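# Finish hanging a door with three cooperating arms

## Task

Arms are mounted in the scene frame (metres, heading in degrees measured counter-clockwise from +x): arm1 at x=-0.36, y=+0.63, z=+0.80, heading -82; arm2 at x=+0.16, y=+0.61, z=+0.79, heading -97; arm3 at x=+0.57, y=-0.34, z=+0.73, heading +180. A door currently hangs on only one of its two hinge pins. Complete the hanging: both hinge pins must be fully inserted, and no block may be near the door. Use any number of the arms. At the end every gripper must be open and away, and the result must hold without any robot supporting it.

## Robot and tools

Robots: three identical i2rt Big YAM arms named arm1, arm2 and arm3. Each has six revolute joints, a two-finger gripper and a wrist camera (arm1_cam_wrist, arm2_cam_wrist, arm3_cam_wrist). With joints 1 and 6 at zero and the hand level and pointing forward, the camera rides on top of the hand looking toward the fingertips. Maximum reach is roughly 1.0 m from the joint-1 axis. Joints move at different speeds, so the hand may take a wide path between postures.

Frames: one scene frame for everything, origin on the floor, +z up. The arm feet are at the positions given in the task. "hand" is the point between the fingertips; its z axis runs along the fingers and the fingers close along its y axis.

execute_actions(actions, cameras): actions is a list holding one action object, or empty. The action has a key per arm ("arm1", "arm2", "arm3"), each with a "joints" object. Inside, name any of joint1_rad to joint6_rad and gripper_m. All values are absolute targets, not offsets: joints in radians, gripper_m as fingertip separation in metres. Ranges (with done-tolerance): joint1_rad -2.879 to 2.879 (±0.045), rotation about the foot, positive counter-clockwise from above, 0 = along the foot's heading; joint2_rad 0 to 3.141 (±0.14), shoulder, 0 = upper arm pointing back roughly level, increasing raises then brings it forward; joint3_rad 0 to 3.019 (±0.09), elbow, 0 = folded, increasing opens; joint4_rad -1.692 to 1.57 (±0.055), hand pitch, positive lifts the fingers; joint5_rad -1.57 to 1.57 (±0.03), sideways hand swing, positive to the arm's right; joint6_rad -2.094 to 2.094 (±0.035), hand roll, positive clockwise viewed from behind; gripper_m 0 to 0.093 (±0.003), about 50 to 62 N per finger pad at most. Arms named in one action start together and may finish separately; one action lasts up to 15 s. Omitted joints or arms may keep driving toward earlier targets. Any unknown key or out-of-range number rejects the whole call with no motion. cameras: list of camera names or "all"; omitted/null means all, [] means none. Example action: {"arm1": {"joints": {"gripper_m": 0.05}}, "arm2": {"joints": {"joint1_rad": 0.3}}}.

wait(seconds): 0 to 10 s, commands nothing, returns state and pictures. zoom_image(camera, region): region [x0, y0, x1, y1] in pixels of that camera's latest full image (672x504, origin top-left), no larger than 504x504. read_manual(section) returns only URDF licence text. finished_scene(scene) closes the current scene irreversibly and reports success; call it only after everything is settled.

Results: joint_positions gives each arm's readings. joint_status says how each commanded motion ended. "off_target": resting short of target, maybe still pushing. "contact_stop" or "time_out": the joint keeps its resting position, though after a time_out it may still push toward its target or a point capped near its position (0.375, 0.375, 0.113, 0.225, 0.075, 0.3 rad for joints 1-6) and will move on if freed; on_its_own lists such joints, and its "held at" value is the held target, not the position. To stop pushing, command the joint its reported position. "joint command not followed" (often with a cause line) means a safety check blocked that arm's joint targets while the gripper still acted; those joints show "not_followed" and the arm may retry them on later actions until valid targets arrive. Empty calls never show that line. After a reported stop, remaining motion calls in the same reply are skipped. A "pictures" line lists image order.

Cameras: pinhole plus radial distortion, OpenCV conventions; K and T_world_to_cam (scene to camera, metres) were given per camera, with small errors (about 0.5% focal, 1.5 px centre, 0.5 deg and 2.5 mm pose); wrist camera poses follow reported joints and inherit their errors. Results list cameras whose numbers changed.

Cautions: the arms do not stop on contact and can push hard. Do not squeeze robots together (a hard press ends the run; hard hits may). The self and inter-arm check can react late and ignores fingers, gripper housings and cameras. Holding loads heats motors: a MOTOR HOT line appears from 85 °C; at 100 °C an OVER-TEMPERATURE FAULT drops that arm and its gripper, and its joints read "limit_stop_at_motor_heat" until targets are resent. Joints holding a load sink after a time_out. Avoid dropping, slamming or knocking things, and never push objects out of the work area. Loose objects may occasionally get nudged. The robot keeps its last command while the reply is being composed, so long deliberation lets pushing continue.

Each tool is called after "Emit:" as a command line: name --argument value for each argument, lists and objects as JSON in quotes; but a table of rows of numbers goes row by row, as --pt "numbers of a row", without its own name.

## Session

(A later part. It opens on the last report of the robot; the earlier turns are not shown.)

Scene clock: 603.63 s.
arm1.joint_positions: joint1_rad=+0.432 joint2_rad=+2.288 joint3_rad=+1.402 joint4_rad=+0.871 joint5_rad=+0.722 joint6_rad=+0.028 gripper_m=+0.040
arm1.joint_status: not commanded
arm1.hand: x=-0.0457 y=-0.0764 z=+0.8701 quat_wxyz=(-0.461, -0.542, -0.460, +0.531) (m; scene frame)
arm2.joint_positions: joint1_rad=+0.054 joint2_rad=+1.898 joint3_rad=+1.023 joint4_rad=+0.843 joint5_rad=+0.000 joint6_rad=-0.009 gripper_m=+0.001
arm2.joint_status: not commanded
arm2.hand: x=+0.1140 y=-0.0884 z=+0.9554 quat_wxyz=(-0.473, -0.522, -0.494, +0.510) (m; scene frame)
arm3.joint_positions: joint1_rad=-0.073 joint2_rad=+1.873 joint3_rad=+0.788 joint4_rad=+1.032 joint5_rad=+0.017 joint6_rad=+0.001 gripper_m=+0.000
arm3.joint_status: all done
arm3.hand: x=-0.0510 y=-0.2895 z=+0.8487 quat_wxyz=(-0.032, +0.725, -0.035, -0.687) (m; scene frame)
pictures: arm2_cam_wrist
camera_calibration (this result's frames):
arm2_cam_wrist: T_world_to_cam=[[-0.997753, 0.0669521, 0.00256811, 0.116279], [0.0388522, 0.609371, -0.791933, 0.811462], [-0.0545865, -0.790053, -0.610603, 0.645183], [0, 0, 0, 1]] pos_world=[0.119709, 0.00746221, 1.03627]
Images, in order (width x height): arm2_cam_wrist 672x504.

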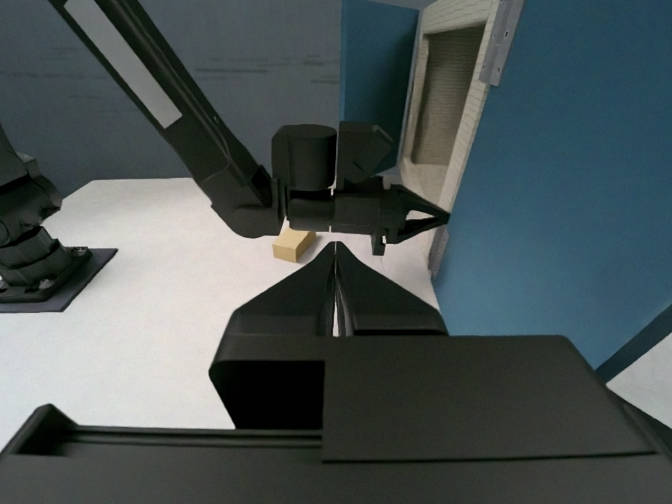

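Emit:
execute_actions --actions '[{"arm3":{"joints":{"joint2_rad":1.45,"joint3_rad":0.45,"joint4_rad":1.0,"gripper_m":0.06}},"arm1":{"joints":{"joint2_rad":2.0,"joint3_rad":1.0,"joint4_rad":1.0,"gripper_m":0.09}}}]'

Emit:
zoom_image --camera "arm2_cam_wrist" --region '[415, 195, 475, 285]'

Emit:
zoom_image --camera "arm3_cam_wrist" --region '[290, 170, 390, 300]'

Scene clock: 619.00 s.
arm1.joint_positions: joint1_rad=+0.432 joint2_rad=+1.995 joint3_rad=+1.003 joint4_rad=+0.984 joint5_rad=+0.723 joint6_rad=+0.027 gripper_m=+0.090
arm1.joint_status: all done
arm1.hand: x=-0.1076 y=+0.0202 z=+0.9246 quat_wxyz=(-0.464, -0.541, -0.458, +0.532) (m; scene frame)
arm2.joint_positions: joint1_rad=+0.054 joint2_rad=+1.898 joint3_rad=+1.023 joint4_rad=+0.843 joint5_rad=+0.000 joint6_rad=-0.009 gripper_m=+0.001
arm2.joint_status: not commanded
arm2.hand: x=+0.1140 y=-0.0884 z=+0.9554 quat_wxyz=(-0.473, -0.522, -0.494, +0.510) (m; scene frame)
arm3.joint_positions: joint1_rad=-0.071 joint2_rad=+1.441 joint3_rad=+0.458 joint4_rad=+1.001 joint5_rad=+0.015 joint6_rad=+0.001 gripper_m=+0.060
arm3.joint_status: all done
arm3.hand: x=+0.0738 y=-0.3007 z=+0.9289 quat_wxyz=(-0.031, +0.700, -0.033, -0.713) (m; scene frame)
pictures: arm1_cam_wrist, arm2_cam_wrist, arm3_cam_wrist
camera_calibration (this result's frames):
arm1_cam_wrist: T_world_to_cam=[[-0.986505, 0.162155, -0.0226648, -0.0895708], [0.115514, 0.591186, -0.79822, 0.739791], [-0.116036, -0.790067, -0.601939, 0.685989], [0, 0, 0, 1]] pos_world=[-0.0942187, 0.119148, 1.00141]
arm2_cam_wrist: T_world_to_cam=[[-0.997753, 0.0669521, 0.00256811, 0.116279], [0.0388522, 0.609371, -0.791933, 0.811462], [-0.0545865, -0.790053, -0.610603, 0.645183], [0, 0, 0, 1]] pos_world=[0.119709, 0.00746221, 1.03627]
arm3_cam_wrist: T_world_to_cam=[[0.0871181, 0.99619, -0.00411152, 0.294188], [0.564443, -0.0527613, -0.823784, 0.711011], [-0.820862, 0.0694458, -0.566889, 0.736944], [0, 0, 0, 1]] pos_world=[0.177974, -0.306731, 1.00469]
Images, in order (width x height): arm1_cam_wrist 672x504, arm2_cam_wrist 672x504, arm3_cam_wrist 672x504.

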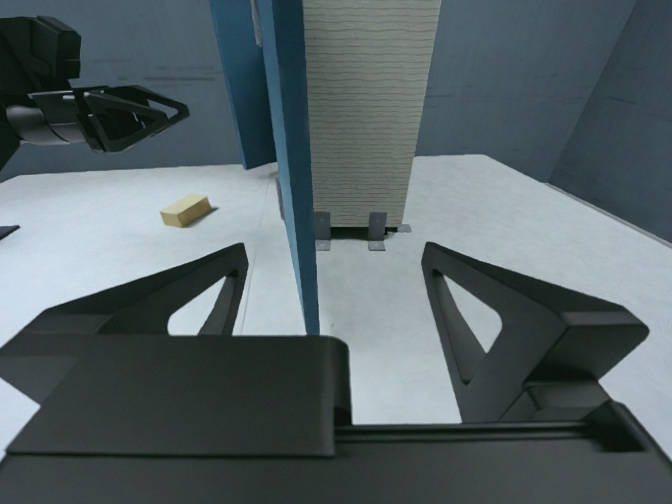

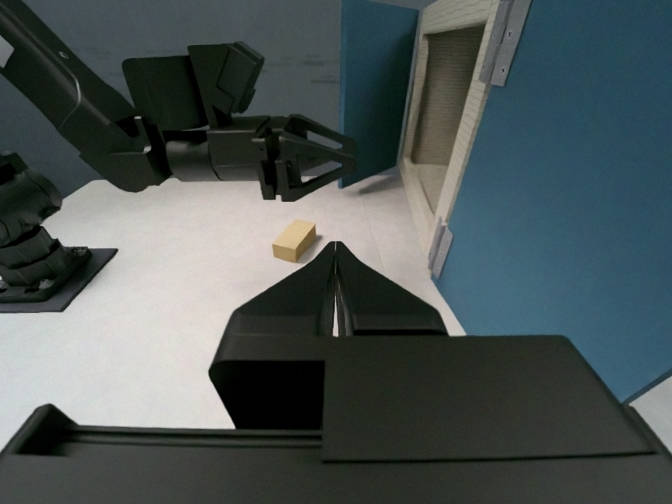

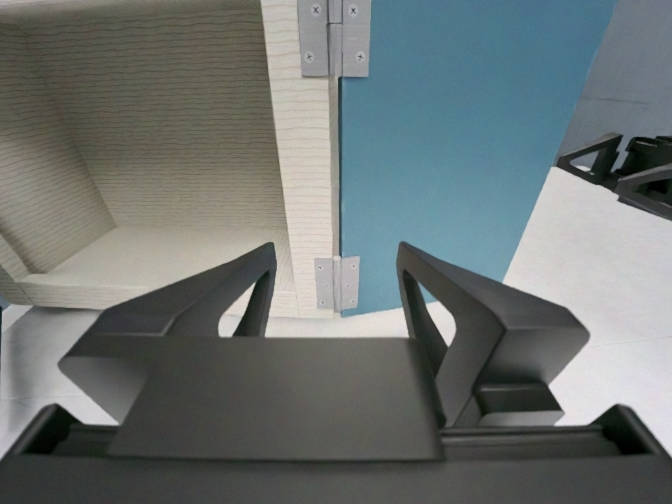

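Region (415, 195, 475, 285) of arm2_cam_wrist's 672x504 image, scaled by 5.600, with more detail than that image has.

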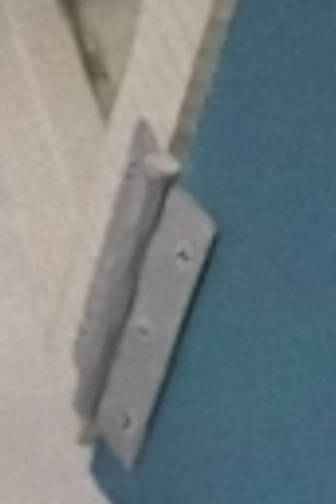

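Region (290, 170, 390, 300) of arm3_cam_wrist's 672x504 image, scaled by 3.877, with more detail than that image has; it fills the left 388 columns of this view, and the rest is white.

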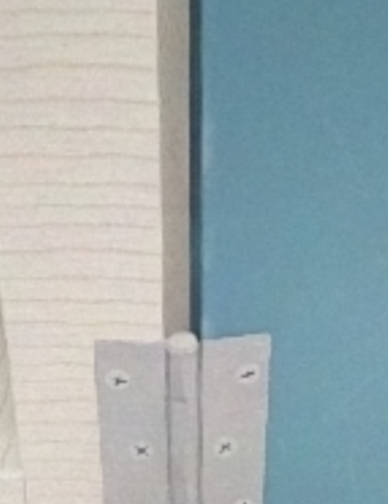

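Seated. Retract all arms.

Emit:
execute_actions --actions '[{"arm1":{"joints":{"joint2_rad":1.4,"joint3_rad":0.6}},"arm2":{"joints":{"joint2_rad":1.3,"joint3_rad":0.55}},"arm3":{"joints":{"joint2_rad":1.0,"joint3_rad":0.3}}}]' --cameras '["arm2_cam_wrist"]'

Emit:
finished_scene --scene 2

Scene clock: 625.73 s.
arm1.joint_positions: joint1_rad=+0.432 joint2_rad=+1.393 joint3_rad=+0.607 joint4_rad=+0.984 joint5_rad=+0.723 joint6_rad=+0.027 gripper_m=+0.090
arm1.joint_status: all done
arm1.hand: x=-0.1936 y=+0.1555 z=+1.0841 quat_wxyz=(-0.534, -0.528, -0.383, +0.538) (m; scene frame)
arm2.joint_positions: joint1_rad=+0.054 joint2_rad=+1.300 joint3_rad=+0.558 joint4_rad=+0.849 joint5_rad=+0.000 joint6_rad=-0.009 gripper_m=+0.001
arm2.joint_status: all done
arm2.hand: x=+0.1261 y=+0.0975 z=+1.0713 quat_wxyz=(-0.506, -0.486, -0.459, +0.545) (m; scene frame)
arm3.joint_positions: joint1_rad=-0.071 joint2_rad=+0.996 joint3_rad=+0.299 joint4_rad=+1.000 joint5_rad=+0.015 joint6_rad=+0.001 gripper_m=+0.060
arm3.joint_status: all done
arm3.hand: x=+0.1710 y=-0.3078 z=+1.0410 quat_wxyz=(-0.034, +0.591, -0.030, -0.805) (m; scene frame)
pictures: arm2_cam_wrist
camera_calibration (this result's frames):
arm2_cam_wrist: T_world_to_cam=[[-0.997729, 0.0673167, 0.00232872, 0.115896], [0.0312654, 0.493467, -0.869203, 0.884501], [-0.059661, -0.867156, -0.494451, 0.747168], [0, 0, 0, 1]] pos_world=[0.132555, 0.203637, 1.13798]
Images, in order (width x height): arm2_cam_wrist 672x504.

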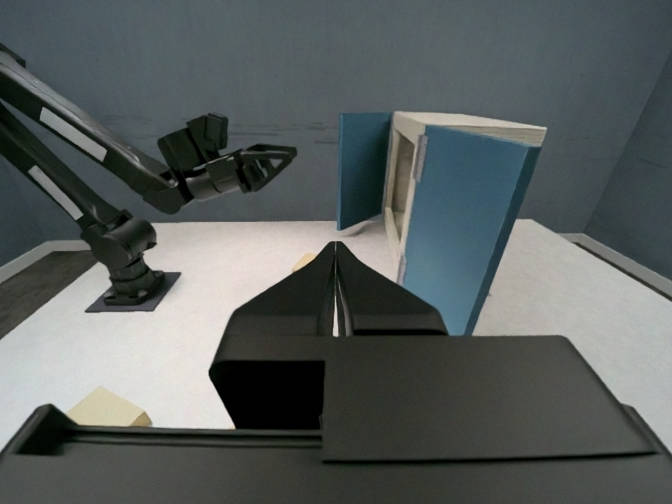

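The scene is finished: the task was done.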